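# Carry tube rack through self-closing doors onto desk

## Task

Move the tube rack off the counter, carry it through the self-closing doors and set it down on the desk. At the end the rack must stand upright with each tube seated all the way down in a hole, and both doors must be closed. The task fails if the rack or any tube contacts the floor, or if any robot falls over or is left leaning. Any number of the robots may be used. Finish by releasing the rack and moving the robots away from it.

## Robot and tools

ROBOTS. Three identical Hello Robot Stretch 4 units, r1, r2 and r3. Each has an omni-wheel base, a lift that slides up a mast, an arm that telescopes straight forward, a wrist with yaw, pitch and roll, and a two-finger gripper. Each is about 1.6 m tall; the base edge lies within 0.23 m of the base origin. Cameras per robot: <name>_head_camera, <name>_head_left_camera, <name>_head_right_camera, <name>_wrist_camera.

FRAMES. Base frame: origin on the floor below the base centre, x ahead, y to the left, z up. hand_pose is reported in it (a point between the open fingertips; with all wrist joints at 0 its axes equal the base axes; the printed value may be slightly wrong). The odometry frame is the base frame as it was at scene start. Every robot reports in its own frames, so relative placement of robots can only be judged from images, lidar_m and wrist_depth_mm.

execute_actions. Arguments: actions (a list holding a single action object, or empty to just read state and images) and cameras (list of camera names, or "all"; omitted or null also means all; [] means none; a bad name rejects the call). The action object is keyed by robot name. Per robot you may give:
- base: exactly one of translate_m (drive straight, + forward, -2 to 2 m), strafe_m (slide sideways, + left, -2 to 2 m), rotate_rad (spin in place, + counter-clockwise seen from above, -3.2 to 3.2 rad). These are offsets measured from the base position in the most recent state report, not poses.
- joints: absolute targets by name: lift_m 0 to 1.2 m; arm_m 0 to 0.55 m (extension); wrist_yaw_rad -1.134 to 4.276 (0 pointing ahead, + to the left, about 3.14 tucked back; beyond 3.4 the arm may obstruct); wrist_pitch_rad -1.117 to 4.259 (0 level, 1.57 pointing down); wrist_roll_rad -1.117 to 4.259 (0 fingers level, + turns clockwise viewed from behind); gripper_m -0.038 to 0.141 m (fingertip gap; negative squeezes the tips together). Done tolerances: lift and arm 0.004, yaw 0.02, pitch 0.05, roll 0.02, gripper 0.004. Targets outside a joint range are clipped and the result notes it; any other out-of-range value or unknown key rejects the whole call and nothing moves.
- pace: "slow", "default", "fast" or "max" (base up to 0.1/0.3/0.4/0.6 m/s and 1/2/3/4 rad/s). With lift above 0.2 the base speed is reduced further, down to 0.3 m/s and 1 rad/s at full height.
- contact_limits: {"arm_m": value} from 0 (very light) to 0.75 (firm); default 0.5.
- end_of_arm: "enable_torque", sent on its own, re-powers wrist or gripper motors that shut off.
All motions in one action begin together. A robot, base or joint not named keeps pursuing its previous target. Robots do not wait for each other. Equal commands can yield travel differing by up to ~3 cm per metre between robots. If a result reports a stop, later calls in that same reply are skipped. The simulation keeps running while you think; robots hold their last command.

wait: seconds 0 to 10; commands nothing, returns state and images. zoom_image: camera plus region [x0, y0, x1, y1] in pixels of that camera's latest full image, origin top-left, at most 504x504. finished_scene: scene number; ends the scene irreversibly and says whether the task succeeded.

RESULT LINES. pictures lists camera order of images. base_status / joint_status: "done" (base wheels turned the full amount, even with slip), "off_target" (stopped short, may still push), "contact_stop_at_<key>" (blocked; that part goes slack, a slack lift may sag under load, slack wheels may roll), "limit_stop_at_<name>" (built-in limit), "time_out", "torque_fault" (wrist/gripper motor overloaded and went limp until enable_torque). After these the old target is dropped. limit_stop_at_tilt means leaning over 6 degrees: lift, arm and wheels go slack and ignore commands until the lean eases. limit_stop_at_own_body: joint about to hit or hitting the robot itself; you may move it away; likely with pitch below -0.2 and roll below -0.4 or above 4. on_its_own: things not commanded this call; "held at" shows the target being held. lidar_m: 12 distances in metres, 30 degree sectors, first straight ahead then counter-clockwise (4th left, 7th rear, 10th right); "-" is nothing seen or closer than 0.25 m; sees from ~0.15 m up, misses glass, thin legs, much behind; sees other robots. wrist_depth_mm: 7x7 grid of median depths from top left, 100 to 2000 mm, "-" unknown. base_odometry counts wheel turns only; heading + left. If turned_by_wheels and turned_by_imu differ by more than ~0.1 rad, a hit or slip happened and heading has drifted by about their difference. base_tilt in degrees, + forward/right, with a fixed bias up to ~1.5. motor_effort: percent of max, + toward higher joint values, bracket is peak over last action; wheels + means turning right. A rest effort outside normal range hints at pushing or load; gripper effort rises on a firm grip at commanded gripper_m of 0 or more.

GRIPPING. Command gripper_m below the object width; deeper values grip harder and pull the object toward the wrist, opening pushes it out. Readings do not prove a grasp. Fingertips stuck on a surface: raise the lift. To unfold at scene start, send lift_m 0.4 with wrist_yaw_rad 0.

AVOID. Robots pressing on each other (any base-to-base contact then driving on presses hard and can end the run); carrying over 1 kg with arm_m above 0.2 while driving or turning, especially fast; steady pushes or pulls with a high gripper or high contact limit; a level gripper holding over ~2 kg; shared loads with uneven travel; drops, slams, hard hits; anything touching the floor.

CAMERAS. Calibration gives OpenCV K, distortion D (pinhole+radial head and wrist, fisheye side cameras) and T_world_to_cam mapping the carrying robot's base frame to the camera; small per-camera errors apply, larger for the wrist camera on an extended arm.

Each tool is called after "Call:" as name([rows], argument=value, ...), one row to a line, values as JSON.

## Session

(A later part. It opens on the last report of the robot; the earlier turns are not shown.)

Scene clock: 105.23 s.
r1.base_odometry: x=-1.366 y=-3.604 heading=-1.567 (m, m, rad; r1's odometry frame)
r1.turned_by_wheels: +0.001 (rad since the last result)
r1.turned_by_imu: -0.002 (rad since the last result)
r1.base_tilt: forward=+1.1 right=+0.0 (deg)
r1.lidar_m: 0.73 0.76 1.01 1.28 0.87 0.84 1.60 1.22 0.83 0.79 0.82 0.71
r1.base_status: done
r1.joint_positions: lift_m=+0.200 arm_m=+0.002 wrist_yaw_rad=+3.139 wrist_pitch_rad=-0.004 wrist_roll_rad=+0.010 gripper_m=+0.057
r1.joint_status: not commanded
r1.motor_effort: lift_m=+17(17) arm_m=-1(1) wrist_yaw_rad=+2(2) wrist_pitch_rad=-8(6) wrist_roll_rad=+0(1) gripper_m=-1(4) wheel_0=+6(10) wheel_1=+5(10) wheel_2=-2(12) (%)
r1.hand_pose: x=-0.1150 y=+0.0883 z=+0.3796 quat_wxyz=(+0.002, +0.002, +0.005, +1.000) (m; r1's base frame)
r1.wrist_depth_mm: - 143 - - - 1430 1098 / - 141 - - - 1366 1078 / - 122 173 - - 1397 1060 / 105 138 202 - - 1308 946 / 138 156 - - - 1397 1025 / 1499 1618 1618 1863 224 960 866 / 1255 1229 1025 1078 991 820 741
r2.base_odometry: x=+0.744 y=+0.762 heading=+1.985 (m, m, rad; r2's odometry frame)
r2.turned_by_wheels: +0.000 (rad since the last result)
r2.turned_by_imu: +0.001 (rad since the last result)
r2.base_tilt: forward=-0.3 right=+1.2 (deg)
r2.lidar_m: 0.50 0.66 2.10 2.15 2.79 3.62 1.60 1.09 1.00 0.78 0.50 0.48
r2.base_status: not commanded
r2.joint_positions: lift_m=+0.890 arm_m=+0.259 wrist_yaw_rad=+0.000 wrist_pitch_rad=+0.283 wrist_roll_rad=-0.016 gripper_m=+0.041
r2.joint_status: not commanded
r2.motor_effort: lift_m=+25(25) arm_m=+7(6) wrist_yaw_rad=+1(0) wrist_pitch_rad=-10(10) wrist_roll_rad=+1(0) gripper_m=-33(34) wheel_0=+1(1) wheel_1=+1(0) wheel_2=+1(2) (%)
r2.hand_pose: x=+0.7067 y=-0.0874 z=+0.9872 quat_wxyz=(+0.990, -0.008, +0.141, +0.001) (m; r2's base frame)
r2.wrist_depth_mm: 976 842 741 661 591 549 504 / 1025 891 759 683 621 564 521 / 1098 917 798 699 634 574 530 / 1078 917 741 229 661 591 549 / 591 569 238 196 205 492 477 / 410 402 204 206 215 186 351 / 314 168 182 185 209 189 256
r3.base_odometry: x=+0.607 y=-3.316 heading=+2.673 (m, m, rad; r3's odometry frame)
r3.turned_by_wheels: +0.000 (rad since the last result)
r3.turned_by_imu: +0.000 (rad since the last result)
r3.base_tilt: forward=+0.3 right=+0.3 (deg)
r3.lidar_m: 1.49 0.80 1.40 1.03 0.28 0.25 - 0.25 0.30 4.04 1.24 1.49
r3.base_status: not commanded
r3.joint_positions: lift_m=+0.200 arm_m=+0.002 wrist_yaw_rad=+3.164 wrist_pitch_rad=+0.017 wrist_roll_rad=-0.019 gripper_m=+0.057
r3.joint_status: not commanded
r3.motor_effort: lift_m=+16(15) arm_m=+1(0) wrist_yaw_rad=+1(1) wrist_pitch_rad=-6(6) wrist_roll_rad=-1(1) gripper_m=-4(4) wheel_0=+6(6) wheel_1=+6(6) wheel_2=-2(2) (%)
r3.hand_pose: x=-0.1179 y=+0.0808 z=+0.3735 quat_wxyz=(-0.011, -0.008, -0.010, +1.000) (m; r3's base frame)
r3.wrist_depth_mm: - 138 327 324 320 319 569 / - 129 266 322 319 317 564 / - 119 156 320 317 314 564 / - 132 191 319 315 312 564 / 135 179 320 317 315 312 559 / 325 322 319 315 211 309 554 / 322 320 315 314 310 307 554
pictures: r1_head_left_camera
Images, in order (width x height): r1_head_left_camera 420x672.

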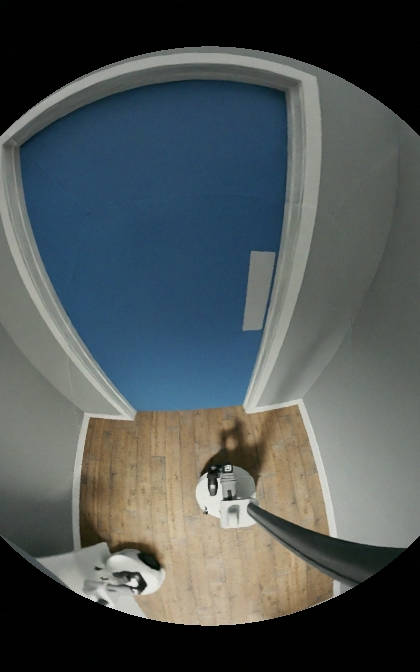

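Call:
execute_actions([
  {"r1":{"base":{"rotate_rad":-1.57}},"r2":{"joints":{"arm_m":0}}},
], cameras=[])

Call:
execute_actions([
  {"r1":{"base":{"translate_m":-0.22}},"r2":{"base":{"translate_m":-0.3}}},
], cameras=[])

Call:
execute_actions([
  {"r1":{"base":{"strafe_m":0.45}},"r2":{"base":{"rotate_rad":1.09},"pace":"slow"}},
], cameras=[])

Call:
execute_actions([
  {"r1":{"base":{"strafe_m":0.6},"pace":"slow"}},
], cameras=["r1_head_left_camera"])

Scene clock: 116.23 s.
r1.base_odometry: x=-1.366 y=-3.604 heading=-3.135 (m, m, rad; r1's odometry frame)
r1.turned_by_wheels: -1.569 (rad since the last result)
r1.turned_by_imu: -1.577 (rad since the last result)
r1.base_tilt: forward=+1.0 right=+0.0 (deg)
r1.lidar_m: 0.78 0.82 0.70 0.74 0.75 1.00 1.28 0.86 0.82 1.58 1.20 0.86
r1.base_status: done
r1.joint_positions: lift_m=+0.200 arm_m=+0.002 wrist_yaw_rad=+3.139 wrist_pitch_rad=-0.004 wrist_roll_rad=+0.010 gripper_m=+0.057
r1.joint_status: not commanded
r1.motor_effort: lift_m=+17(18) arm_m=-1(1) wrist_yaw_rad=+2(2) wrist_pitch_rad=-5(8) wrist_roll_rad=+0(1) gripper_m=-3(2) wheel_0=+6(9) wheel_1=+5(11) wheel_2=+5(11) (%)
r1.hand_pose: x=-0.1150 y=+0.0883 z=+0.3796 quat_wxyz=(+0.002, +0.002, +0.005, +1.000) (m; r1's base frame)
r1.wrist_depth_mm: - 143 1430 1464 1499 1098 891 / - 141 1430 1464 1499 1098 891 / - 122 173 1464 1464 1098 878 / 105 138 202 1430 1499 1118 891 / 138 156 1397 1430 1464 1138 904 / 1336 1366 1366 1397 224 1138 904 / 1160 1205 1025 1078 991 1008 904
r2.base_odometry: x=+0.744 y=+0.762 heading=+1.985 (m, m, rad; r2's odometry frame)
r2.turned_by_wheels: +0.000 (rad since the last result)
r2.turned_by_imu: +0.001 (rad since the last result)
r2.base_tilt: forward=-0.4 right=+1.2 (deg)
r2.lidar_m: 0.39 0.65 2.09 2.14 2.77 3.63 1.62 1.11 1.01 0.78 0.51 0.46
r2.base_status: not commanded
r2.joint_positions: lift_m=+0.890 arm_m=+0.001 wrist_yaw_rad=+0.000 wrist_pitch_rad=+0.284 wrist_roll_rad=-0.016 gripper_m=+0.041
r2.joint_status: all done
r2.motor_effort: lift_m=+25(25) arm_m=-7(8) wrist_yaw_rad=+1(0) wrist_pitch_rad=-12(11) wrist_roll_rad=+0(1) gripper_m=-35(32) wheel_0=+1(1) wheel_1=+0(0) wheel_2=+1(1) (%)
r2.hand_pose: x=+0.4490 y=-0.0875 z=+0.9871 quat_wxyz=(+0.990, -0.008, +0.141, +0.001) (m; r2's base frame)
r2.wrist_depth_mm: 1308 1160 1025 891 820 741 691 / 1397 1205 1060 931 831 768 707 / 1499 1281 1098 960 854 788 732 / 1430 1025 741 225 723 778 732 / 609 574 244 196 204 496 484 / 473 415 204 205 216 186 355 / 549 167 181 185 208 189 257
r3.base_odometry: x=+0.607 y=-3.316 heading=+2.673 (m, m, rad; r3's odometry frame)
r3.turned_by_wheels: +0.000 (rad since the last result)
r3.turned_by_imu: +0.000 (rad since the last result)
r3.base_tilt: forward=+0.3 right=+0.4 (deg)
r3.lidar_m: 1.50 0.79 1.39 1.03 0.29 0.25 - 0.25 0.30 4.05 1.20 1.48
r3.base_status: not commanded
r3.joint_positions: lift_m=+0.200 arm_m=+0.002 wrist_yaw_rad=+3.164 wrist_pitch_rad=+0.017 wrist_roll_rad=-0.019 gripper_m=+0.057
r3.joint_status: not commanded
r3.motor_effort: lift_m=+16(15) arm_m=+0(1) wrist_yaw_rad=+1(1) wrist_pitch_rad=-6(7) wrist_roll_rad=-2(0) gripper_m=-2(2) wheel_0=+6(5) wheel_1=+7(6) wheel_2=-2(2) (%)
r3.hand_pose: x=-0.1179 y=+0.0808 z=+0.3735 quat_wxyz=(-0.011, -0.008, -0.010, +1.000) (m; r3's base frame)
r3.wrist_depth_mm: - 138 325 325 322 317 564 / - 129 266 322 320 315 564 / - 119 156 320 317 315 569 / - 132 191 319 315 312 564 / 135 179 320 317 314 310 559 / 325 324 317 315 211 309 554 / 325 320 315 314 309 307 549
pictures: none
No camera images: the call's "cameras" was empty. Leave "cameras" out to get every camera's image.

Scene clock: 118.70 s.
r1.base_odometry: x=-1.147 y=-3.603 heading=-3.136 (m, m, rad; r1's odometry frame)
r1.turned_by_wheels: -0.001 (rad since the last result)
r1.turned_by_imu: -0.001 (rad since the last result)
r1.base_tilt: forward=+1.1 right=-0.1 (deg)
r1.lidar_m: 1.01 1.01 0.78 0.72 0.75 0.87 1.06 0.97 0.72 1.64 1.55 1.07
r1.base_status: done
r1.joint_positions: lift_m=+0.200 arm_m=+0.002 wrist_yaw_rad=+3.139 wrist_pitch_rad=-0.004 wrist_roll_rad=+0.010 gripper_m=+0.057
r1.joint_status: not commanded
r1.motor_effort: lift_m=+17(17) arm_m=-1(1) wrist_yaw_rad=+1(2) wrist_pitch_rad=-6(7) wrist_roll_rad=+1(0) gripper_m=-2(3) wheel_0=-7(12) wheel_1=-4(9) wheel_2=+3(12) (%)
r1.hand_pose: x=-0.1150 y=+0.0883 z=+0.3796 quat_wxyz=(+0.002, +0.002, +0.005, +1.000) (m; r1's base frame)
r1.wrist_depth_mm: - 143 1205 1229 1281 1078 750 / - 141 1205 1255 1281 1060 750 / - 122 172 1229 1255 1078 750 / 105 138 202 1229 1229 1098 750 / 138 156 1160 1205 1229 1098 759 / 1138 1160 1182 1205 224 1118 778 / 1118 1138 1042 1078 991 976 788
r2.base_odometry: x=+0.865 y=+0.488 heading=+1.985 (m, m, rad; r2's odometry frame)
r2.turned_by_wheels: +0.000 (rad since the last result)
r2.turned_by_imu: +0.001 (rad since the last result)
r2.base_tilt: forward=-0.3 right=+1.2 (deg)
r2.lidar_m: 0.40 1.00 2.22 2.26 2.95 3.35 1.40 0.96 0.89 0.92 0.79 0.47
r2.base_status: done
r2.joint_positions: lift_m=+0.890 arm_m=+0.001 wrist_yaw_rad=+0.000 wrist_pitch_rad=+0.284 wrist_roll_rad=-0.016 gripper_m=+0.041
r2.joint_status: not commanded
r2.motor_effort: lift_m=+25(25) arm_m=-6(6) wrist_yaw_rad=+0(0) wrist_pitch_rad=-10(11) wrist_roll_rad=+1(0) gripper_m=-30(32) wheel_0=-1(8) wheel_1=+0(4) wheel_2=+0(11) (%)
r2.hand_pose: x=+0.4490 y=-0.0874 z=+0.9871 quat_wxyz=(+0.990, -0.008, +0.141, +0.001) (m; r2's base frame)
r2.wrist_depth_mm: 1661 1576 1308 1182 1060 991 931 / 1863 1576 1336 1281 1118 991 931 / 1863 1661 1430 1255 1138 1042 960 / 1098 1008 750 227 732 788 741 / 1008 831 244 192 204 492 484 / 1060 878 204 205 216 186 469 / 1138 168 181 185 209 189 488
r3.base_odometry: x=+0.607 y=-3.316 heading=+2.673 (m, m, rad; r3's odometry frame)
r3.turned_by_wheels: +0.000 (rad since the last result)
r3.turned_by_imu: +0.000 (rad since the last result)
r3.base_tilt: forward=+0.3 right=+0.4 (deg)
r3.lidar_m: 1.49 0.68 0.74 1.04 0.26 0.25 - 0.25 0.29 4.07 1.24 1.47
r3.base_status: not commanded
r3.joint_positions: lift_m=+0.200 arm_m=+0.002 wrist_yaw_rad=+3.164 wrist_pitch_rad=+0.017 wrist_roll_rad=-0.019 gripper_m=+0.057
r3.joint_status: not commanded
r3.motor_effort: lift_m=+16(15) arm_m=+0(1) wrist_yaw_rad=+1(1) wrist_pitch_rad=-6(7) wrist_roll_rad=+0(0) gripper_m=-4(4) wheel_0=+6(6) wheel_1=+6(6) wheel_2=-2(3) (%)
r3.hand_pose: x=-0.1179 y=+0.0808 z=+0.3735 quat_wxyz=(-0.011, -0.008, -0.010, +1.000) (m; r3's base frame)
r3.wrist_depth_mm: - 138 327 325 322 319 564 / - 129 265 322 319 315 564 / - 119 156 320 319 314 564 / - 132 192 319 315 312 559 / 135 179 320 317 314 310 564 / 325 322 319 315 211 307 549 / 324 320 315 314 310 306 549
pictures: none
No camera images: the call's "cameras" was empty. Leave "cameras" out to get every camera's image.

Scene clock: 121.53 s.
r1.base_odometry: x=-1.144 y=-4.053 heading=-3.136 (m, m, rad; r1's odometry frame)
r1.turned_by_wheels: +0.000 (rad since the last result)
r1.turned_by_imu: -0.001 (rad since the last result)
r1.base_tilt: forward=+1.1 right=+0.0 (deg)
r1.lidar_m: 0.97 0.41 0.26 0.27 0.28 0.38 0.62 1.13 1.11 1.18 1.52 1.04
r1.base_status: done
r1.joint_positions: lift_m=+0.200 arm_m=+0.002 wrist_yaw_rad=+3.139 wrist_pitch_rad=-0.004 wrist_roll_rad=+0.010 gripper_m=+0.057
r1.joint_status: not commanded
r1.motor_effort: lift_m=+16(17) arm_m=-1(1) wrist_yaw_rad=+2(1) wrist_pitch_rad=-6(7) wrist_roll_rad=+1(1) gripper_m=-2(3) wheel_0=-5(12) wheel_1=+1(13) wheel_2=+0(3) (%)
r1.hand_pose: x=-0.1150 y=+0.0883 z=+0.3796 quat_wxyz=(+0.002, +0.002, +0.005, +1.000) (m; r1's base frame)
r1.wrist_depth_mm: - 143 1255 1281 654 382 285 / - 141 1229 1255 654 382 286 / - 122 172 1229 661 387 287 / 105 138 202 1229 676 389 287 / 138 156 1205 1229 683 392 289 / 1160 1182 1182 1205 224 397 291 / 1138 1138 1025 931 580 359 294
r2.base_odometry: x=+0.865 y=+0.488 heading=+3.075 (m, m, rad; r2's odometry frame)
r2.turned_by_wheels: +1.090 (rad since the last result)
r2.turned_by_imu: +1.089 (rad since the last result)
r2.base_tilt: forward=-0.3 right=+1.2 (deg)
r2.lidar_m: 0.41 2.31 3.04 3.36 1.35 0.95 0.89 0.92 0.79 0.74 0.74 0.46
r2.base_status: done
r2.joint_positions: lift_m=+0.890 arm_m=+0.001 wrist_yaw_rad=+0.000 wrist_pitch_rad=+0.284 wrist_roll_rad=-0.016 gripper_m=+0.041
r2.joint_status: not commanded
r2.motor_effort: lift_m=+25(25) arm_m=-6(6) wrist_yaw_rad=+0(0) wrist_pitch_rad=-11(11) wrist_roll_rad=+0(1) gripper_m=-33(32) wheel_0=-2(4) wheel_1=-2(5) wheel_2=+1(5) (%)
r2.hand_pose: x=+0.4490 y=-0.0874 z=+0.9872 quat_wxyz=(+0.990, -0.008, +0.141, +0.001) (m; r2's base frame)
r2.wrist_depth_mm: 1863 1921 1863 1863 1921 1921 1756 / 1921 1983 1921 1921 1921 1983 1756 / - 1921 1983 - - - 1808 / - - - 228 - - 976 / - - 238 193 204 - 1008 / - - 204 206 216 186 991 / 1863 168 182 185 209 189 946
r3.base_odometry: x=+0.607 y=-3.316 heading=+2.673 (m, m, rad; r3's odometry frame)
r3.turned_by_wheels: +0.000 (rad since the last result)
r3.turned_by_imu: +0.000 (rad since the last result)
r3.base_tilt: forward=+0.3 right=+0.3 (deg)
r3.lidar_m: 1.49 1.14 1.11 1.02 0.28 0.25 - 0.25 0.29 4.05 1.24 1.48
r3.base_status: not commanded
r3.joint_positions: lift_m=+0.200 arm_m=+0.002 wrist_yaw_rad=+3.164 wrist_pitch_rad=+0.017 wrist_roll_rad=-0.019 gripper_m=+0.057
r3.joint_status: not commanded
r3.motor_effort: lift_m=+16(16) arm_m=+1(0) wrist_yaw_rad=+2(1) wrist_pitch_rad=-6(6) wrist_roll_rad=-1(2) gripper_m=-3(4) wheel_0=+6(6) wheel_1=+7(7) wheel_2=-2(3) (%)
r3.hand_pose: x=-0.1179 y=+0.0808 z=+0.3735 quat_wxyz=(-0.011, -0.008, -0.010, +1.000) (m; r3's base frame)
r3.wrist_depth_mm: - 138 327 324 322 319 564 / - 129 265 322 319 315 569 / - 119 156 320 317 315 569 / - 132 191 319 315 312 564 / 135 179 320 317 314 310 564 / 324 322 319 315 211 309 554 / 324 320 317 314 310 307 549
pictures: none
No camera images: the call's "cameras" was empty. Leave "cameras" out to get every camera's image.

Scene clock: 128.67 s.
r1.base_odometry: x=-1.141 y=-4.652 heading=-3.136 (m, m, rad; r1's odometry frame)
r1.turned_by_wheels: +0.000 (rad since the last result)
r1.turned_by_imu: -0.002 (rad since the last result)
r1.base_tilt: forward=+1.1 right=+0.0 (deg)
r1.lidar_m: 0.84 1.14 1.69 0.25 0.25 - 0.25 0.37 1.53 1.69 1.45 0.49
r1.base_status: done
r1.joint_positions: lift_m=+0.200 arm_m=+0.002 wrist_yaw_rad=+3.139 wrist_pitch_rad=-0.004 wrist_roll_rad=+0.010 gripper_m=+0.057
r1.joint_status: not commanded
r1.motor_effort: lift_m=+17(17) arm_m=-1(1) wrist_yaw_rad=+2(2) wrist_pitch_rad=-8(5) wrist_roll_rad=+1(1) gripper_m=-2(3) wheel_0=-18(25) wheel_1=+11(33) wheel_2=+7(7) (%)
r1.hand_pose: x=-0.1150 y=+0.0883 z=+0.3795 quat_wxyz=(+0.002, +0.002, +0.005, +1.000) (m; r1's base frame)
r1.wrist_depth_mm: - 143 359 312 264 229 206 / - 141 347 310 263 228 206 / - 122 172 310 263 228 207 / 105 138 202 310 262 227 206 / 138 156 364 307 260 226 206 / 661 484 342 307 224 227 205 / 654 473 342 291 249 217 204
r2.base_odometry: x=+0.865 y=+0.488 heading=+3.075 (m, m, rad; r2's odometry frame)
r2.turned_by_wheels: +0.000 (rad since the last result)
r2.turned_by_imu: +0.001 (rad since the last result)
r2.base_tilt: forward=-0.3 right=+1.2 (deg)
r2.lidar_m: 0.41 2.29 3.06 1.08 1.15 0.96 0.90 0.92 0.79 0.74 0.77 0.46
r2.base_status: not commanded
r2.joint_positions: lift_m=+0.890 arm_m=+0.001 wrist_yaw_rad=+0.000 wrist_pitch_rad=+0.284 wrist_roll_rad=-0.016 gripper_m=+0.041
r2.joint_status: not commanded
r2.motor_effort: lift_m=+25(25) arm_m=-6(6) wrist_yaw_rad=+0(0) wrist_pitch_rad=-11(11) wrist_roll_rad=+2(1) gripper_m=-32(33) wheel_0=-2(2) wheel_1=-2(2) wheel_2=+0(0) (%)
r2.hand_pose: x=+0.4490 y=-0.0874 z=+0.9872 quat_wxyz=(+0.990, -0.008, +0.141, +0.001) (m; r2's base frame)
r2.wrist_depth_mm: 1863 1921 1863 1921 1863 1983 1808 / 1921 1863 1983 1863 1921 - 1863 / 1921 - - - 1983 - 1808 / - - - 226 - - 946 / - - 244 197 204 - 1025 / - - 204 206 216 186 991 / 1863 168 182 186 209 188 946
r3.base_odometry: x=+0.607 y=-3.316 heading=+2.673 (m, m, rad; r3's odometry frame)
r3.turned_by_wheels: +0.000 (rad since the last result)
r3.turned_by_imu: +0.000 (rad since the last result)
r3.base_tilt: forward=+0.4 right=+0.3 (deg)
r3.lidar_m: 1.49 1.71 1.40 1.04 0.25 0.25 - 0.25 0.30 4.05 1.26 1.49
r3.base_status: not commanded
r3.joint_positions: lift_m=+0.200 arm_m=+0.002 wrist_yaw_rad=+3.164 wrist_pitch_rad=+0.017 wrist_roll_rad=-0.019 gripper_m=+0.057
r3.joint_status: not commanded
r3.motor_effort: lift_m=+16(15) arm_m=+0(0) wrist_yaw_rad=+1(1) wrist_pitch_rad=-6(7) wrist_roll_rad=-1(1) gripper_m=-3(4) wheel_0=+6(6) wheel_1=+6(7) wheel_2=-2(2) (%)
r3.hand_pose: x=-0.1179 y=+0.0808 z=+0.3735 quat_wxyz=(-0.011, -0.008, -0.010, +1.000) (m; r3's base frame)
r3.wrist_depth_mm: - 138 327 325 320 319 574 / - 129 266 322 319 315 569 / - 119 155 320 317 314 564 / - 132 191 319 317 312 564 / 135 179 322 319 314 310 559 / 325 322 317 317 211 309 554 / 324 320 317 312 310 307 549
pictures: r1_head_left_camera
Images, in order (width x height): r1_head_left_camera 420x672.

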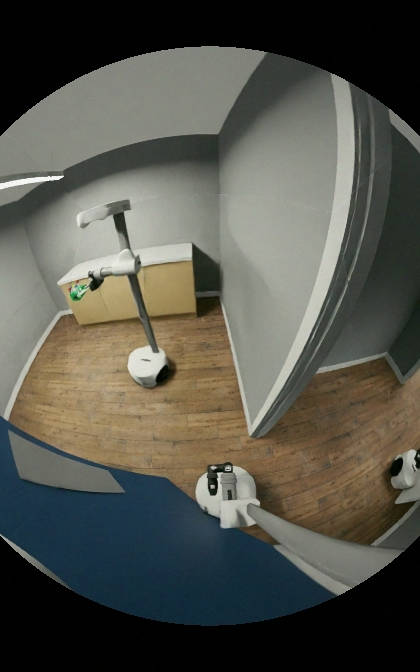

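Call:
execute_actions([
  {"r1":{"base":{"strafe_m":0.35},"pace":"slow"},"r2":{"base":{"translate_m":-0.4}}},
], cameras=[])

Call:
execute_actions([
  {"r1":{"base":{"translate_m":-0.3},"pace":"slow"}},
], cameras=[])

Call:
execute_actions([
  {"r1":{"base":{"strafe_m":0.2},"pace":"slow"}},
], cameras=[])

Call:
execute_actions([
  {"r1":{"base":{"translate_m":-0.25},"pace":"slow"}},
], cameras=["r1_head_left_camera","r2_head_left_camera"])

Scene clock: 136.13 s.
r1.base_odometry: x=-1.139 y=-5.002 heading=-3.136 (m, m, rad; r1's odometry frame)
r1.turned_by_wheels: +0.000 (rad since the last result)
r1.turned_by_imu: +0.248 (rad since the last result)
r1.base_tilt: forward=+1.1 right=+0.0 (deg)
r1.lidar_m: 1.03 2.27 2.61 0.27 0.25 - 0.25 0.34 1.93 2.32 0.72 0.95
r1.base_status: done
r1.joint_positions: lift_m=+0.200 arm_m=+0.002 wrist_yaw_rad=+3.139 wrist_pitch_rad=-0.004 wrist_roll_rad=+0.010 gripper_m=+0.057
r1.joint_status: not commanded
r1.motor_effort: lift_m=+17(17) arm_m=-1(1) wrist_yaw_rad=+2(2) wrist_pitch_rad=-7(3) wrist_roll_rad=+1(1) gripper_m=-3(2) wheel_0=-14(28) wheel_1=+8(16) wheel_2=+5(5) (%)
r1.hand_pose: x=-0.1150 y=+0.0883 z=+0.3795 quat_wxyz=(+0.002, +0.002, +0.005, +1.000) (m; r1's base frame)
r1.wrist_depth_mm: - 143 349 307 265 232 211 / - 141 340 307 264 231 210 / - 122 172 306 263 230 210 / 105 138 202 304 262 229 210 / 138 156 351 303 260 229 209 / 580 445 330 301 224 229 207 / 569 442 330 287 250 220 207
r2.base_odometry: x=+1.264 y=+0.461 heading=+3.075 (m, m, rad; r2's odometry frame)
r2.turned_by_wheels: +0.000 (rad since the last result)
r2.turned_by_imu: +0.002 (rad since the last result)
r2.base_tilt: forward=-0.3 right=+1.2 (deg)
r2.lidar_m: 0.41 2.69 3.52 1.02 0.76 0.52 0.49 0.50 0.69 0.74 0.79 0.46
r2.base_status: done
r2.joint_positions: lift_m=+0.890 arm_m=+0.001 wrist_yaw_rad=+0.000 wrist_pitch_rad=+0.284 wrist_roll_rad=-0.016 gripper_m=+0.041
r2.joint_status: not commanded
r2.motor_effort: lift_m=+24(25) arm_m=-6(6) wrist_yaw_rad=+0(0) wrist_pitch_rad=-10(11) wrist_roll_rad=+1(2) gripper_m=-33(32) wheel_0=-1(4) wheel_1=+1(6) wheel_2=+0(9) (%)
r2.hand_pose: x=+0.4490 y=-0.0874 z=+0.9872 quat_wxyz=(+0.990, -0.008, +0.141, +0.001) (m; r2's base frame)
r2.wrist_depth_mm: - - - - - - 1863 / - - - - - - 1863 / - - - - - - 1618 / - - - 230 - 1430 1008 / - - 237 196 204 1397 1042 / - - 205 205 216 186 1008 / 1808 168 181 185 209 189 976
r3.base_odometry: x=+0.607 y=-3.316 heading=+2.673 (m, m, rad; r3's odometry frame)
r3.turned_by_wheels: +0.000 (rad since the last result)
r3.turned_by_imu: +0.000 (rad since the last result)
r3.base_tilt: forward=+0.2 right=+0.3 (deg)
r3.lidar_m: 1.51 1.72 1.39 1.01 0.28 0.25 - 0.25 0.29 4.07 1.22 1.50
r3.base_status: not commanded
r3.joint_positions: lift_m=+0.200 arm_m=+0.002 wrist_yaw_rad=+3.164 wrist_pitch_rad=+0.017 wrist_roll_rad=-0.019 gripper_m=+0.057
r3.joint_status: not commanded
r3.motor_effort: lift_m=+16(15) arm_m=+0(1) wrist_yaw_rad=+1(2) wrist_pitch_rad=-6(7) wrist_roll_rad=-1(1) gripper_m=-3(4) wheel_0=+6(6) wheel_1=+6(7) wheel_2=-2(2) (%)
r3.hand_pose: x=-0.1179 y=+0.0808 z=+0.3735 quat_wxyz=(-0.011, -0.008, -0.010, +1.000) (m; r3's base frame)
r3.wrist_depth_mm: - 138 327 324 322 319 569 / - 129 266 322 319 315 569 / - 119 156 320 319 315 569 / - 132 191 319 315 312 564 / 135 179 322 317 314 310 559 / 325 322 319 315 212 309 549 / 324 320 315 314 310 306 554
pictures: none
No camera images: the call's "cameras" was empty. Leave "cameras" out to get every camera's image.

Scene clock: 140.40 s.
r1.base_odometry: x=-0.840 y=-5.000 heading=-3.137 (m, m, rad; r1's odometry frame)
r1.turned_by_wheels: -0.001 (rad since the last result)
r1.turned_by_imu: -0.108 (rad since the last result)
r1.base_tilt: forward=+1.0 right=+0.0 (deg)
r1.lidar_m: 1.32 2.47 2.67 2.61 0.29 0.25 - 0.25 0.35 1.86 1.01 0.92
r1.base_status: done
r1.joint_positions: lift_m=+0.200 arm_m=+0.002 wrist_yaw_rad=+3.139 wrist_pitch_rad=-0.004 wrist_roll_rad=+0.010 gripper_m=+0.057
r1.joint_status: not commanded
r1.motor_effort: lift_m=+17(18) arm_m=-1(1) wrist_yaw_rad=+2(2) wrist_pitch_rad=-7(10) wrist_roll_rad=+1(1) gripper_m=-1(3) wheel_0=-9(17) wheel_1=-12(18) wheel_2=+11(19) (%)
r1.hand_pose: x=-0.1150 y=+0.0883 z=+0.3795 quat_wxyz=(+0.002, +0.002, +0.005, +1.000) (m; r1's base frame)
r1.wrist_depth_mm: - 143 330 327 324 319 314 / - 141 329 325 320 317 312 / - 122 172 324 319 314 309 / 105 137 202 320 317 314 307 / 138 156 322 319 315 309 306 / 329 325 320 317 224 307 303 / 327 324 315 314 307 306 301
r2.base_odometry: x=+1.264 y=+0.461 heading=+3.075 (m, m, rad; r2's odometry frame)
r2.turned_by_wheels: +0.000 (rad since the last result)
r2.turned_by_imu: +0.001 (rad since the last result)
r2.base_tilt: forward=-0.3 right=+1.2 (deg)
r2.lidar_m: 0.41 2.70 3.50 1.28 0.74 0.52 0.50 0.51 0.69 0.76 0.78 0.45
r2.base_status: not commanded
r2.joint_positions: lift_m=+0.890 arm_m=+0.001 wrist_yaw_rad=+0.000 wrist_pitch_rad=+0.284 wrist_roll_rad=-0.016 gripper_m=+0.041
r2.joint_status: not commanded
r2.motor_effort: lift_m=+24(25) arm_m=-6(6) wrist_yaw_rad=+0(0) wrist_pitch_rad=-11(11) wrist_roll_rad=+2(0) gripper_m=-30(32) wheel_0=-1(0) wheel_1=+1(1) wheel_2=-1(1) (%)
r2.hand_pose: x=+0.4490 y=-0.0874 z=+0.9872 quat_wxyz=(+0.990, -0.008, +0.141, +0.001) (m; r2's base frame)
r2.wrist_depth_mm: - - - - - - 1863 / - - - - - - 1863 / - - - - - - 1661 / - - - 224 - 1464 991 / - - 236 197 205 1397 1025 / - - 204 206 215 186 1025 / 1863 168 181 185 209 189 976
r3.base_odometry: x=+0.607 y=-3.316 heading=+2.673 (m, m, rad; r3's odometry frame)
r3.turned_by_wheels: +0.000 (rad since the last result)
r3.turned_by_imu: +0.000 (rad since the last result)
r3.base_tilt: forward=+0.3 right=+0.3 (deg)
r3.lidar_m: 1.52 1.73 1.39 1.02 0.27 0.25 - 0.25 0.27 4.05 1.24 1.49
r3.base_status: not commanded
r3.joint_positions: lift_m=+0.200 arm_m=+0.002 wrist_yaw_rad=+3.164 wrist_pitch_rad=+0.017 wrist_roll_rad=-0.019 gripper_m=+0.057
r3.joint_status: not commanded
r3.motor_effort: lift_m=+15(16) arm_m=+1(0) wrist_yaw_rad=+1(1) wrist_pitch_rad=-6(6) wrist_roll_rad=+0(2) gripper_m=-2(2) wheel_0=+6(6) wheel_1=+7(7) wheel_2=-2(2) (%)
r3.hand_pose: x=-0.1179 y=+0.0808 z=+0.3735 quat_wxyz=(-0.011, -0.008, -0.010, +1.000) (m; r3's base frame)
r3.wrist_depth_mm: - 138 327 325 322 319 564 / - 129 266 322 319 315 569 / - 119 156 322 319 315 569 / - 132 191 320 315 312 564 / 135 179 320 317 314 310 559 / 324 322 319 315 211 310 554 / 324 322 315 314 309 307 549
pictures: none
No camera images: the call's "cameras" was empty. Leave "cameras" out to get every camera's image.

Scene clock: 143.57 s.
r1.base_odometry: x=-0.839 y=-5.200 heading=-3.137 (m, m, rad; r1's odometry frame)
r1.turned_by_wheels: +0.000 (rad since the last result)
r1.turned_by_imu: -0.002 (rad since the last result)
r1.base_tilt: forward=+1.1 right=+0.0 (deg)
r1.lidar_m: 1.35 2.49 2.46 2.41 0.29 0.25 - 0.25 0.33 2.09 1.08 1.15
r1.base_status: done
r1.joint_positions: lift_m=+0.200 arm_m=+0.002 wrist_yaw_rad=+3.139 wrist_pitch_rad=-0.004 wrist_roll_rad=+0.010 gripper_m=+0.057
r1.joint_status: not commanded
r1.motor_effort: lift_m=+18(17) arm_m=-1(1) wrist_yaw_rad=+2(2) wrist_pitch_rad=-6(8) wrist_roll_rad=+1(1) gripper_m=-3(4) wheel_0=-9(16) wheel_1=+4(8) wheel_2=+4(9) (%)
r1.hand_pose: x=-0.1150 y=+0.0883 z=+0.3795 quat_wxyz=(+0.002, +0.002, +0.005, +1.000) (m; r1's base frame)
r1.wrist_depth_mm: - 143 330 330 327 324 1921 / - 141 329 325 324 322 1921 / - 122 173 324 324 320 1863 / 105 138 202 322 320 317 317 / 138 156 322 319 317 314 314 / 325 324 320 319 224 312 312 / 325 320 317 315 310 309 307
r2.base_odometry: x=+1.264 y=+0.461 heading=+3.075 (m, m, rad; r2's odometry frame)
r2.turned_by_wheels: +0.000 (rad since the last result)
r2.turned_by_imu: +0.000 (rad since the last result)
r2.base_tilt: forward=-0.3 right=+1.2 (deg)
r2.lidar_m: 0.42 2.70 3.49 1.33 0.74 0.54 0.50 0.51 0.68 0.77 0.79 0.47
r2.base_status: not commanded
r2.joint_positions: lift_m=+0.890 arm_m=+0.001 wrist_yaw_rad=+0.000 wrist_pitch_rad=+0.284 wrist_roll_rad=-0.016 gripper_m=+0.041
r2.joint_status: not commanded
r2.motor_effort: lift_m=+24(24) arm_m=-6(6) wrist_yaw_rad=+0(0) wrist_pitch_rad=-10(11) wrist_roll_rad=+0(2) gripper_m=-28(33) wheel_0=-1(1) wheel_1=+1(1) wheel_2=+0(0) (%)
r2.hand_pose: x=+0.4490 y=-0.0874 z=+0.9872 quat_wxyz=(+0.990, -0.008, +0.141, +0.001) (m; r2's base frame)
r2.wrist_depth_mm: - - - - - - 1808 / - - - - - - 1808 / - - - - - - 1708 / - - - 225 - 1537 1025 / - - 236 198 204 1430 1042 / - - 205 206 216 186 1008 / 1756 168 181 185 209 189 991
r3.base_odometry: x=+0.607 y=-3.316 heading=+2.673 (m, m, rad; r3's odometry frame)
r3.turned_by_wheels: +0.000 (rad since the last result)
r3.turned_by_imu: +0.000 (rad since the last result)
r3.base_tilt: forward=+0.3 right=+0.3 (deg)
r3.lidar_m: 1.51 1.73 1.38 1.02 0.28 0.25 - 0.25 0.29 4.05 1.26 1.49
r3.base_status: not commanded
r3.joint_positions: lift_m=+0.200 arm_m=+0.002 wrist_yaw_rad=+3.164 wrist_pitch_rad=+0.017 wrist_roll_rad=-0.019 gripper_m=+0.057
r3.joint_status: not commanded
r3.motor_effort: lift_m=+16(15) arm_m=+0(1) wrist_yaw_rad=+1(2) wrist_pitch_rad=-6(7) wrist_roll_rad=+0(1) gripper_m=-3(4) wheel_0=+6(6) wheel_1=+7(6) wheel_2=-2(2) (%)
r3.hand_pose: x=-0.1179 y=+0.0808 z=+0.3735 quat_wxyz=(-0.011, -0.008, -0.010, +1.000) (m; r3's base frame)
r3.wrist_depth_mm: - 138 327 325 320 319 569 / - 129 266 322 319 315 569 / - 119 155 320 317 314 564 / - 132 191 319 315 312 564 / 135 179 320 317 314 310 564 / 325 322 319 315 211 310 554 / 324 320 315 312 310 306 554
pictures: none
No camera images: the call's "cameras" was empty. Leave "cameras" out to get every camera's image.

Scene clock: 146.93 s.
r1.base_odometry: x=-0.610 y=-5.200 heading=-3.126 (m, m, rad; r1's odometry frame)
r1.turned_by_wheels: +0.011 (rad since the last result)
r1.turned_by_imu: +0.015 (rad since the last result)
r1.base_tilt: forward=+1.0 right=+0.0 (deg)
r1.lidar_m: 1.55 2.73 2.48 2.42 0.41 0.25 0.25 0.25 0.25 0.46 1.29 1.23
r1.base_status: translate_m contact_stop (by the wheels' count: -0.229 of -0.250)
r1.joint_positions: lift_m=+0.200 arm_m=+0.002 wrist_yaw_rad=+3.139 wrist_pitch_rad=-0.004 wrist_roll_rad=+0.010 gripper_m=+0.057
r1.joint_status: not commanded
r1.on_its_own: the wheels are slack since a contact_stop
r1.motor_effort: lift_m=+19(18) arm_m=-1(1) wrist_yaw_rad=+2(1) wrist_pitch_rad=-6(9) wrist_roll_rad=+1(1) gripper_m=-2(1) wheel_0=-1(21) wheel_1=+0(24) wheel_2=+0(35) (%)
r1.hand_pose: x=-0.1151 y=+0.0883 z=+0.3795 quat_wxyz=(+0.001, +0.002, +0.005, +1.000) (m; r1's base frame)
r1.wrist_depth_mm: - 143 342 364 387 410 1708 / - 141 338 359 382 407 1661 / - 122 172 355 379 404 1661 / 105 138 202 351 373 399 1661 / 137 156 329 349 373 397 1618 / 296 310 320 347 224 392 1618 / 293 304 317 340 357 387 1098
r2.base_odometry: x=+1.264 y=+0.461 heading=+3.075 (m, m, rad; r2's odometry frame)
r2.turned_by_wheels: +0.000 (rad since the last result)
r2.turned_by_imu: +0.000 (rad since the last result)
r2.base_tilt: forward=-0.3 right=+1.2 (deg)
r2.lidar_m: 0.41 2.70 3.49 1.56 0.76 0.53 0.49 0.52 0.69 0.76 0.80 0.46
r2.base_status: not commanded
r2.joint_positions: lift_m=+0.890 arm_m=+0.001 wrist_yaw_rad=+0.000 wrist_pitch_rad=+0.284 wrist_roll_rad=-0.016 gripper_m=+0.041
r2.joint_status: not commanded
r2.motor_effort: lift_m=+24(24) arm_m=-6(6) wrist_yaw_rad=+0(0) wrist_pitch_rad=-11(10) wrist_roll_rad=+3(1) gripper_m=-32(31) wheel_0=-1(1) wheel_1=+1(1) wheel_2=+0(0) (%)
r2.hand_pose: x=+0.4490 y=-0.0874 z=+0.9872 quat_wxyz=(+0.990, -0.008, +0.141, +0.001) (m; r2's base frame)
r2.wrist_depth_mm: - - - - - - 1808 / - - - - - - 1756 / - - - - - - 1661 / - - - 229 - 1464 1042 / - - 237 197 204 1336 1042 / - - 204 206 216 186 1008 / 1863 168 181 185 210 188 976
r3.base_odometry: x=+0.607 y=-3.316 heading=+2.673 (m, m, rad; r3's odometry frame)
r3.turned_by_wheels: +0.000 (rad since the last result)
r3.turned_by_imu: +0.000 (rad since the last result)
r3.base_tilt: forward=+0.3 right=+0.3 (deg)
r3.lidar_m: 1.49 1.72 1.40 1.02 0.30 0.25 - 0.25 0.29 4.06 1.25 1.48
r3.base_status: not commanded
r3.joint_positions: lift_m=+0.200 arm_m=+0.002 wrist_yaw_rad=+3.164 wrist_pitch_rad=+0.017 wrist_roll_rad=-0.019 gripper_m=+0.057
r3.joint_status: not commanded
r3.motor_effort: lift_m=+16(15) arm_m=+1(0) wrist_yaw_rad=+1(1) wrist_pitch_rad=-6(6) wrist_roll_rad=+0(0) gripper_m=-3(3) wheel_0=+6(6) wheel_1=+6(7) wheel_2=-2(3) (%)
r3.hand_pose: x=-0.1179 y=+0.0808 z=+0.3735 quat_wxyz=(-0.011, -0.008, -0.010, +1.000) (m; r3's base frame)
r3.wrist_depth_mm: - 138 327 325 320 319 569 / - 129 266 322 319 315 569 / - 119 155 320 319 315 564 / - 132 191 320 317 312 564 / 135 179 320 319 315 310 559 / 325 324 317 315 211 309 554 / 322 320 315 314 310 306 554
pictures: r1_head_left_camera, r2_head_left_camera
Images, in order (width x height): r1_head_left_camera 420x672, r2_head_left_camera 420x672.

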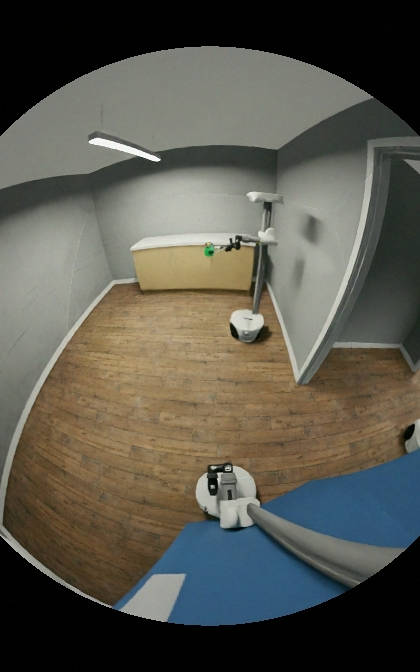

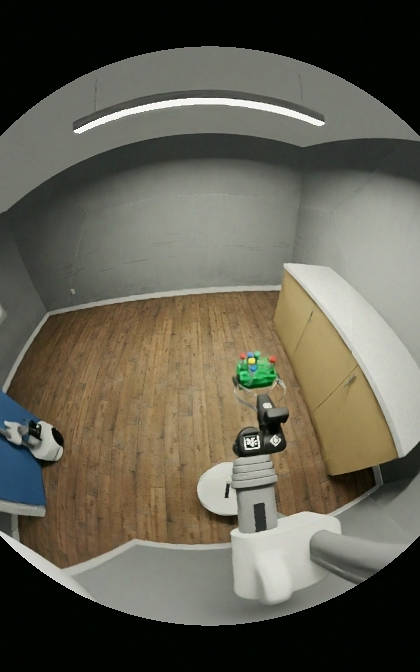

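Call:
execute_actions([
  {"r1":{"base":{"translate_m":0.003},"pace":"slow"},"r2":{"base":{"strafe_m":0.95}}},
], cameras=["r1_head_left_camera","r2_head_left_camera","r3_head_left_camera"])

Scene clock: 153.63 s.
r1.base_odometry: x=-0.613 y=-5.200 heading=-3.125 (m, m, rad; r1's odometry frame)
r1.turned_by_wheels: +0.000 (rad since the last result)
r1.turned_by_imu: -0.002 (rad since the last result)
r1.base_tilt: forward=+1.0 right=+0.0 (deg)
r1.lidar_m: 0.61 2.73 2.48 2.42 0.40 0.25 0.25 0.25 0.25 0.48 1.28 0.62
r1.base_status: done
r1.joint_positions: lift_m=+0.200 arm_m=+0.002 wrist_yaw_rad=+3.139 wrist_pitch_rad=-0.004 wrist_roll_rad=+0.010 gripper_m=+0.057
r1.joint_status: not commanded
r1.motor_effort: lift_m=+18(18) arm_m=-1(1) wrist_yaw_rad=+2(2) wrist_pitch_rad=-8(7) wrist_roll_rad=+1(1) gripper_m=-3(1) wheel_0=+7(4) wheel_1=+1(5) wheel_2=-2(5) (%)
r1.hand_pose: x=-0.1151 y=+0.0883 z=+0.3795 quat_wxyz=(+0.001, +0.002, +0.005, +1.000) (m; r1's base frame)
r1.wrist_depth_mm: - 143 342 359 384 410 1708 / - 141 338 357 382 404 1661 / - 122 172 355 377 404 1708 / 105 138 202 351 373 399 1708 / 138 156 330 349 370 394 1661 / 296 309 320 345 224 392 1618 / 294 304 317 338 357 387 1098
r2.base_odometry: x=+1.201 y=-0.487 heading=+3.075 (m, m, rad; r2's odometry frame)
r2.turned_by_wheels: +0.000 (rad since the last result)
r2.turned_by_imu: +0.003 (rad since the last result)
r2.base_tilt: forward=-0.3 right=+1.2 (deg)
r2.lidar_m: 0.41 2.67 0.62 0.61 0.90 1.88 2.12 0.55 0.74 1.70 1.75 0.46
r2.base_status: done
r2.joint_positions: lift_m=+0.890 arm_m=+0.001 wrist_yaw_rad=+0.000 wrist_pitch_rad=+0.284 wrist_roll_rad=-0.016 gripper_m=+0.041
r2.joint_status: not commanded
r2.motor_effort: lift_m=+25(24) arm_m=-6(6) wrist_yaw_rad=+0(0) wrist_pitch_rad=-11(12) wrist_roll_rad=+1(0) gripper_m=-32(36) wheel_0=+2(11) wheel_1=+0(7) wheel_2=+1(2) (%)
r2.hand_pose: x=+0.4490 y=-0.0874 z=+0.9872 quat_wxyz=(+0.990, -0.008, +0.141, +0.001) (m; r2's base frame)
r2.wrist_depth_mm: - - - - - - - / - - - - - - - / - - - - - - - / - - - 230 - - - / - - 236 196 204 - - / - - 205 206 215 184 - / 1756 167 182 185 210 189 1499
r3.base_odometry: x=+0.607 y=-3.316 heading=+2.673 (m, m, rad; r3's odometry frame)
r3.turned_by_wheels: +0.000 (rad since the last result)
r3.turned_by_imu: +0.000 (rad since the last result)
r3.base_tilt: forward=+0.2 right=+0.3 (deg)
r3.lidar_m: 1.50 1.73 1.39 1.01 0.28 0.25 - 0.25 0.27 4.08 1.26 1.49
r3.base_status: not commanded
r3.joint_positions: lift_m=+0.200 arm_m=+0.002 wrist_yaw_rad=+3.164 wrist_pitch_rad=+0.017 wrist_roll_rad=-0.019 gripper_m=+0.057
r3.joint_status: not commanded
r3.motor_effort: lift_m=+16(15) arm_m=+0(1) wrist_yaw_rad=+1(2) wrist_pitch_rad=-6(6) wrist_roll_rad=+1(0) gripper_m=-4(3) wheel_0=+6(6) wheel_1=+7(6) wheel_2=-2(3) (%)
r3.hand_pose: x=-0.1179 y=+0.0808 z=+0.3735 quat_wxyz=(-0.011, -0.008, -0.010, +1.000) (m; r3's base frame)
r3.wrist_depth_mm: - 138 327 325 322 317 569 / - 129 266 322 319 315 564 / - 119 155 320 317 314 559 / - 132 191 319 315 312 564 / 135 179 322 317 314 310 564 / 325 324 317 315 211 309 554 / 324 322 315 312 310 306 554
pictures: r1_head_left_camera, r2_head_left_camera, r3_head_left_camera
Images, in order (width x height): r1_head_left_camera 420x672, r2_head_left_camera 420x672, r3_head_left_camera 420x672.

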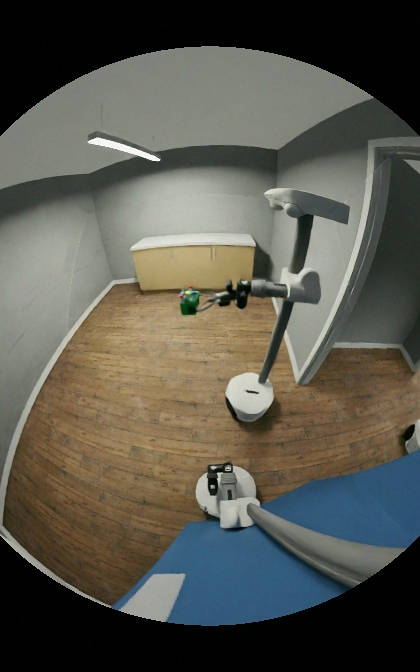

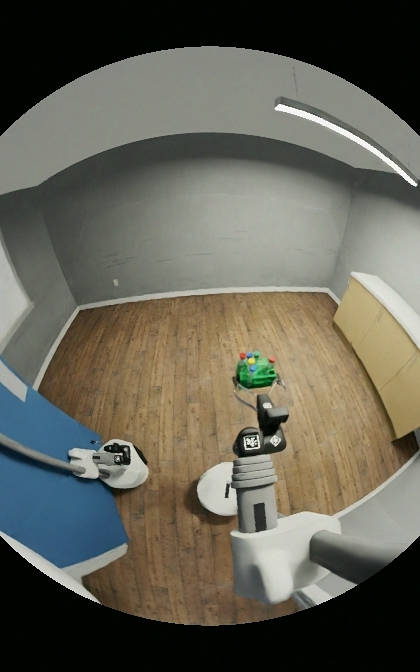

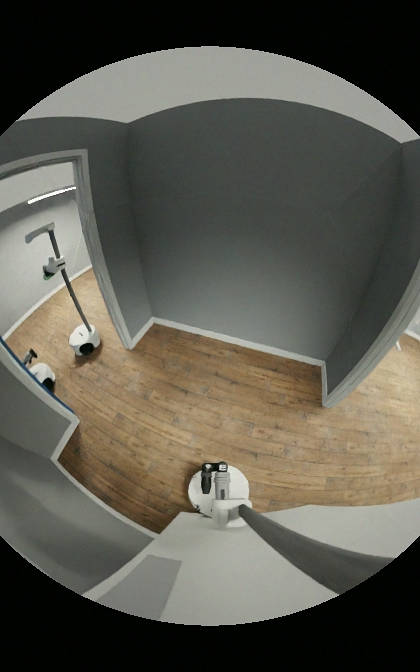

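Call:
execute_actions([
  {"r2":{"base":{"strafe_m":0.17}}},
], cameras=[])

Call:
execute_actions([
  {"r2":{"base":{"translate_m":-0.56}}},
], cameras=["r2_head_left_camera","r3_head_left_camera"])

Scene clock: 162.43 s.
r1.base_odometry: x=-0.613 y=-5.200 heading=-3.125 (m, m, rad; r1's odometry frame)
r1.turned_by_wheels: +0.000 (rad since the last result)
r1.turned_by_imu: -0.003 (rad since the last result)
r1.base_tilt: forward=+1.1 right=+0.0 (deg)
r1.lidar_m: 0.45 0.69 2.46 2.43 0.40 0.25 0.25 0.25 0.25 0.45 1.28 0.42
r1.base_status: not commanded
r1.joint_positions: lift_m=+0.200 arm_m=+0.002 wrist_yaw_rad=+3.139 wrist_pitch_rad=-0.004 wrist_roll_rad=+0.010 gripper_m=+0.057
r1.joint_status: not commanded
r1.motor_effort: lift_m=+18(18) arm_m=-1(1) wrist_yaw_rad=+1(1) wrist_pitch_rad=-6(8) wrist_roll_rad=+1(0) gripper_m=-1(2) wheel_0=+7(7) wheel_1=+1(1) wheel_2=-3(3) (%)
r1.hand_pose: x=-0.1151 y=+0.0883 z=+0.3795 quat_wxyz=(+0.001, +0.002, +0.005, +1.000) (m; r1's base frame)
r1.wrist_depth_mm: - 143 340 359 384 410 1708 / - 141 338 357 379 407 1661 / - 122 172 355 377 404 1661 / 105 138 202 351 375 399 1661 / 138 156 329 349 370 394 1661 / 294 310 319 345 224 392 1661 / 293 304 317 338 357 389 1098
r2.base_odometry: x=+1.189 y=-0.657 heading=+3.075 (m, m, rad; r2's odometry frame)
r2.turned_by_wheels: +0.000 (rad since the last result)
r2.turned_by_imu: +0.002 (rad since the last result)
r2.base_tilt: forward=-0.4 right=+1.2 (deg)
r2.lidar_m: 0.38 2.66 0.45 0.45 0.74 0.88 2.01 0.66 0.76 1.85 1.95 0.43
r2.base_status: done
r2.joint_positions: lift_m=+0.890 arm_m=+0.001 wrist_yaw_rad=+0.000 wrist_pitch_rad=+0.284 wrist_roll_rad=-0.016 gripper_m=+0.041
r2.joint_status: not commanded
r2.motor_effort: lift_m=+24(24) arm_m=-6(6) wrist_yaw_rad=+0(1) wrist_pitch_rad=-11(11) wrist_roll_rad=+1(0) gripper_m=-30(36) wheel_0=+1(9) wheel_1=-2(8) wheel_2=+1(3) (%)
r2.hand_pose: x=+0.4490 y=-0.0874 z=+0.9872 quat_wxyz=(+0.990, -0.008, +0.141, +0.001) (m; r2's base frame)
r2.wrist_depth_mm: - - - - - - - / - - - - - - - / - - - - - - - / - - - 226 - - - / - - 239 198 204 - - / - - 205 204 215 186 - / 1808 168 182 185 210 189 1537
r3.base_odometry: x=+0.607 y=-3.316 heading=+2.673 (m, m, rad; r3's odometry frame)
r3.turned_by_wheels: +0.000 (rad since the last result)
r3.turned_by_imu: +0.000 (rad since the last result)
r3.base_tilt: forward=+0.3 right=+0.3 (deg)
r3.lidar_m: 1.49 1.70 1.39 1.02 0.28 0.25 - 0.25 0.28 4.04 1.24 1.50
r3.base_status: not commanded
r3.joint_positions: lift_m=+0.200 arm_m=+0.002 wrist_yaw_rad=+3.164 wrist_pitch_rad=+0.017 wrist_roll_rad=-0.019 gripper_m=+0.057
r3.joint_status: not commanded
r3.motor_effort: lift_m=+16(15) arm_m=+1(0) wrist_yaw_rad=+1(1) wrist_pitch_rad=-6(6) wrist_roll_rad=+0(1) gripper_m=-3(3) wheel_0=+6(6) wheel_1=+7(7) wheel_2=-2(2) (%)
r3.hand_pose: x=-0.1179 y=+0.0808 z=+0.3735 quat_wxyz=(-0.011, -0.008, -0.010, +1.000) (m; r3's base frame)
r3.wrist_depth_mm: - 138 327 324 320 317 569 / - 129 266 322 320 315 564 / - 119 156 322 317 314 564 / - 132 191 319 315 312 564 / 135 179 320 317 314 310 559 / 325 324 317 314 212 309 554 / 324 322 315 315 310 306 549
pictures: none
No camera images: the call's "cameras" was empty. Leave "cameras" out to get every camera's image.

Scene clock: 165.77 s.
r1.base_odometry: x=-0.613 y=-5.200 heading=-3.125 (m, m, rad; r1's odometry frame)
r1.turned_by_wheels: +0.000 (rad since the last result)
r1.turned_by_imu: -0.001 (rad since the last result)
r1.base_tilt: forward=+1.1 right=+0.0 (deg)
r1.lidar_m: 2.51 2.73 2.49 2.43 0.42 0.25 0.25 0.25 0.25 0.46 0.75 0.69
r1.base_status: not commanded
r1.joint_positions: lift_m=+0.200 arm_m=+0.002 wrist_yaw_rad=+3.139 wrist_pitch_rad=-0.004 wrist_roll_rad=+0.010 gripper_m=+0.057
r1.joint_status: not commanded
r1.motor_effort: lift_m=+18(18) arm_m=-1(1) wrist_yaw_rad=+2(2) wrist_pitch_rad=-8(8) wrist_roll_rad=+1(1) gripper_m=-2(1) wheel_0=+7(7) wheel_1=+1(1) wheel_2=-2(3) (%)
r1.hand_pose: x=-0.1151 y=+0.0883 z=+0.3795 quat_wxyz=(+0.001, +0.002, +0.005, +1.000) (m; r1's base frame)
r1.wrist_depth_mm: - 143 342 362 387 410 1708 / - 141 338 357 382 404 1708 / - 122 172 355 377 402 1661 / 105 138 202 351 375 399 1661 / 137 156 329 347 370 397 1661 / 296 310 320 345 224 389 1618 / 293 306 317 336 357 387 1118
r2.base_odometry: x=+1.748 y=-0.694 heading=+3.075 (m, m, rad; r2's odometry frame)
r2.turned_by_wheels: +0.000 (rad since the last result)
r2.turned_by_imu: +0.002 (rad since the last result)
r2.base_tilt: forward=-0.4 right=+1.3 (deg)
r2.lidar_m: 0.41 0.75 0.68 0.60 1.20 1.44 1.54 1.34 0.39 0.35 1.96 0.44
r2.base_status: done
r2.joint_positions: lift_m=+0.890 arm_m=+0.001 wrist_yaw_rad=+0.000 wrist_pitch_rad=+0.284 wrist_roll_rad=-0.016 gripper_m=+0.041
r2.joint_status: not commanded
r2.motor_effort: lift_m=+24(24) arm_m=-6(6) wrist_yaw_rad=+0(1) wrist_pitch_rad=-10(10) wrist_roll_rad=+1(1) gripper_m=-31(32) wheel_0=-1(7) wheel_1=+1(4) wheel_2=-1(12) (%)
r2.hand_pose: x=+0.4490 y=-0.0874 z=+0.9872 quat_wxyz=(+0.990, -0.008, +0.141, +0.001) (m; r2's base frame)
r2.wrist_depth_mm: - - - - - - - / - - - - - - - / - - - - - - - / - - - 227 - - - / - - 238 197 204 - - / - - 204 206 216 186 - / 1756 168 182 185 209 189 1464
r3.base_odometry: x=+0.607 y=-3.316 heading=+2.673 (m, m, rad; r3's odometry frame)
r3.turned_by_wheels: +0.000 (rad since the last result)
r3.turned_by_imu: +0.000 (rad since the last result)
r3.base_tilt: forward=+0.2 right=+0.4 (deg)
r3.lidar_m: 1.49 1.49 1.39 1.05 0.28 0.25 - 0.25 0.30 4.07 1.23 1.49
r3.base_status: not commanded
r3.joint_positions: lift_m=+0.200 arm_m=+0.002 wrist_yaw_rad=+3.164 wrist_pitch_rad=+0.017 wrist_roll_rad=-0.019 gripper_m=+0.057
r3.joint_status: not commanded
r3.motor_effort: lift_m=+16(15) arm_m=+0(0) wrist_yaw_rad=+1(1) wrist_pitch_rad=-7(7) wrist_roll_rad=-2(0) gripper_m=-3(3) wheel_0=+6(5) wheel_1=+6(6) wheel_2=-2(2) (%)
r3.hand_pose: x=-0.1179 y=+0.0808 z=+0.3735 quat_wxyz=(-0.011, -0.008, -0.010, +1.000) (m; r3's base frame)
r3.wrist_depth_mm: - 138 325 324 320 317 564 / - 129 266 322 319 317 569 / - 119 156 322 317 314 564 / - 132 191 320 314 312 564 / 135 179 320 319 315 312 559 / 324 324 317 317 211 309 549 / 325 320 315 314 309 306 549
pictures: r2_head_left_camera, r3_head_left_camera
Images, in order (width x height): r2_head_left_camera 420x672, r3_head_left_camera 420x672.

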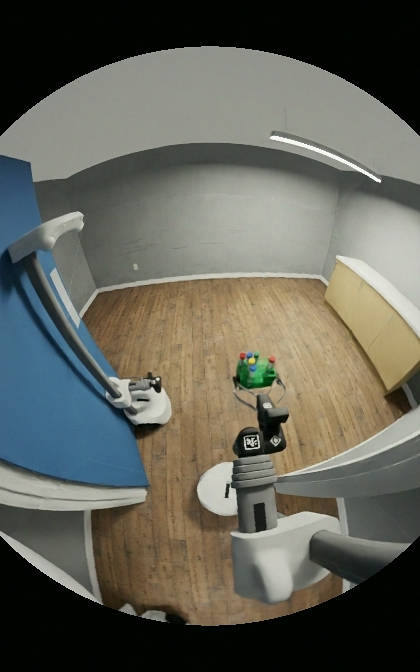

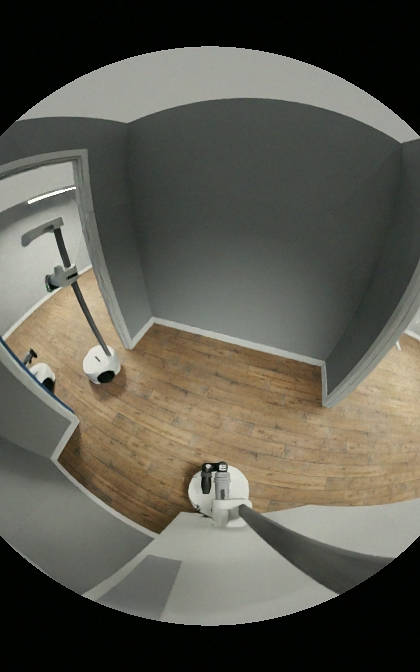

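Call:
execute_actions([
  {"r2":{"base":{"translate_m":-0.75}}},
], cameras=["r3_head_left_camera"])

Scene clock: 171.30 s.
r1.base_odometry: x=-0.613 y=-5.200 heading=-3.125 (m, m, rad; r1's odometry frame)
r1.turned_by_wheels: +0.000 (rad since the last result)
r1.turned_by_imu: -0.002 (rad since the last result)
r1.base_tilt: forward=+1.1 right=-0.1 (deg)
r1.lidar_m: 2.53 2.72 2.48 2.44 0.40 0.25 0.25 0.25 0.25 0.48 1.20 1.22
r1.base_status: not commanded
r1.joint_positions: lift_m=+0.200 arm_m=+0.002 wrist_yaw_rad=+3.139 wrist_pitch_rad=-0.004 wrist_roll_rad=+0.010 gripper_m=+0.057
r1.joint_status: not commanded
r1.motor_effort: lift_m=+18(18) arm_m=-1(1) wrist_yaw_rad=+2(2) wrist_pitch_rad=-4(7) wrist_roll_rad=+1(1) gripper_m=-4(2) wheel_0=+7(6) wheel_1=+2(1) wheel_2=-3(2) (%)
r1.hand_pose: x=-0.1151 y=+0.0883 z=+0.3795 quat_wxyz=(+0.001, +0.002, +0.005, +1.000) (m; r1's base frame)
r1.wrist_depth_mm: - 143 340 362 384 407 1708 / - 141 340 357 379 404 1661 / - 122 172 357 377 402 1661 / 105 138 202 351 375 399 1661 / 138 156 330 351 370 397 1661 / 296 310 319 345 224 392 1618 / 294 304 317 336 357 387 1098
r2.base_odometry: x=+2.497 y=-0.744 heading=+3.075 (m, m, rad; r2's odometry frame)
r2.turned_by_wheels: +0.000 (rad since the last result)
r2.turned_by_imu: +0.002 (rad since the last result)
r2.base_tilt: forward=-0.3 right=+1.2 (deg)
r2.lidar_m: 0.39 0.90 0.87 1.14 0.89 0.76 - 1.37 0.97 0.91 0.94 0.45
r2.base_status: done
r2.joint_positions: lift_m=+0.890 arm_m=+0.001 wrist_yaw_rad=+0.000 wrist_pitch_rad=+0.284 wrist_roll_rad=-0.016 gripper_m=+0.041
r2.joint_status: not commanded
r2.motor_effort: lift_m=+24(24) arm_m=-6(6) wrist_yaw_rad=+0(1) wrist_pitch_rad=-11(11) wrist_roll_rad=+2(1) gripper_m=-33(32) wheel_0=-1(9) wheel_1=+1(6) wheel_2=-2(7) (%)
r2.hand_pose: x=+0.4490 y=-0.0874 z=+0.9872 quat_wxyz=(+0.990, -0.008, +0.141, +0.001) (m; r2's base frame)
r2.wrist_depth_mm: - - - - - - 427 / - - - - - - 433 / 1205 - - - - - 442 / 1160 - - 226 - - 449 / 1182 - 238 196 206 - 466 / 1182 1366 205 206 216 186 452 / 1182 167 182 185 209 188 455
r3.base_odometry: x=+0.607 y=-3.316 heading=+2.673 (m, m, rad; r3's odometry frame)
r3.turned_by_wheels: +0.000 (rad since the last result)
r3.turned_by_imu: +0.000 (rad since the last result)
r3.base_tilt: forward=+0.3 right=+0.3 (deg)
r3.lidar_m: 1.50 0.74 0.84 1.03 0.28 0.25 - 0.25 0.29 4.07 1.26 1.49
r3.base_status: not commanded
r3.joint_positions: lift_m=+0.200 arm_m=+0.002 wrist_yaw_rad=+3.164 wrist_pitch_rad=+0.017 wrist_roll_rad=-0.019 gripper_m=+0.057
r3.joint_status: not commanded
r3.motor_effort: lift_m=+16(15) arm_m=+1(1) wrist_yaw_rad=+1(1) wrist_pitch_rad=-7(7) wrist_roll_rad=+0(1) gripper_m=-5(3) wheel_0=+6(6) wheel_1=+7(7) wheel_2=-2(3) (%)
r3.hand_pose: x=-0.1179 y=+0.0808 z=+0.3735 quat_wxyz=(-0.011, -0.008, -0.010, +1.000) (m; r3's base frame)
r3.wrist_depth_mm: - 138 327 324 322 317 569 / - 129 266 322 319 315 569 / - 119 156 320 319 314 569 / - 132 191 319 317 314 564 / 135 179 320 319 314 310 564 / 324 322 317 317 211 310 554 / 322 322 315 314 310 306 554
pictures: r3_head_left_camera
Images, in order (width x height): r3_head_left_camera 420x672.

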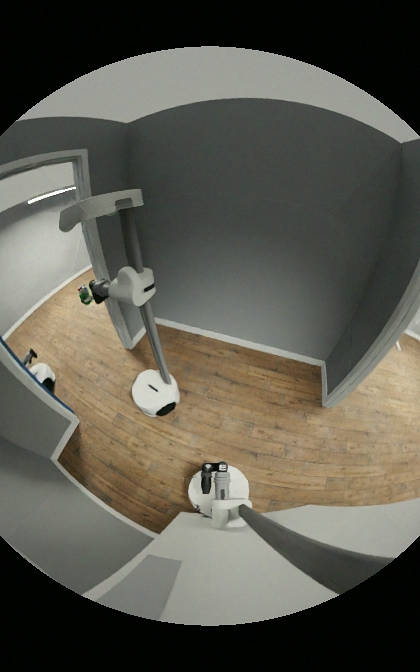

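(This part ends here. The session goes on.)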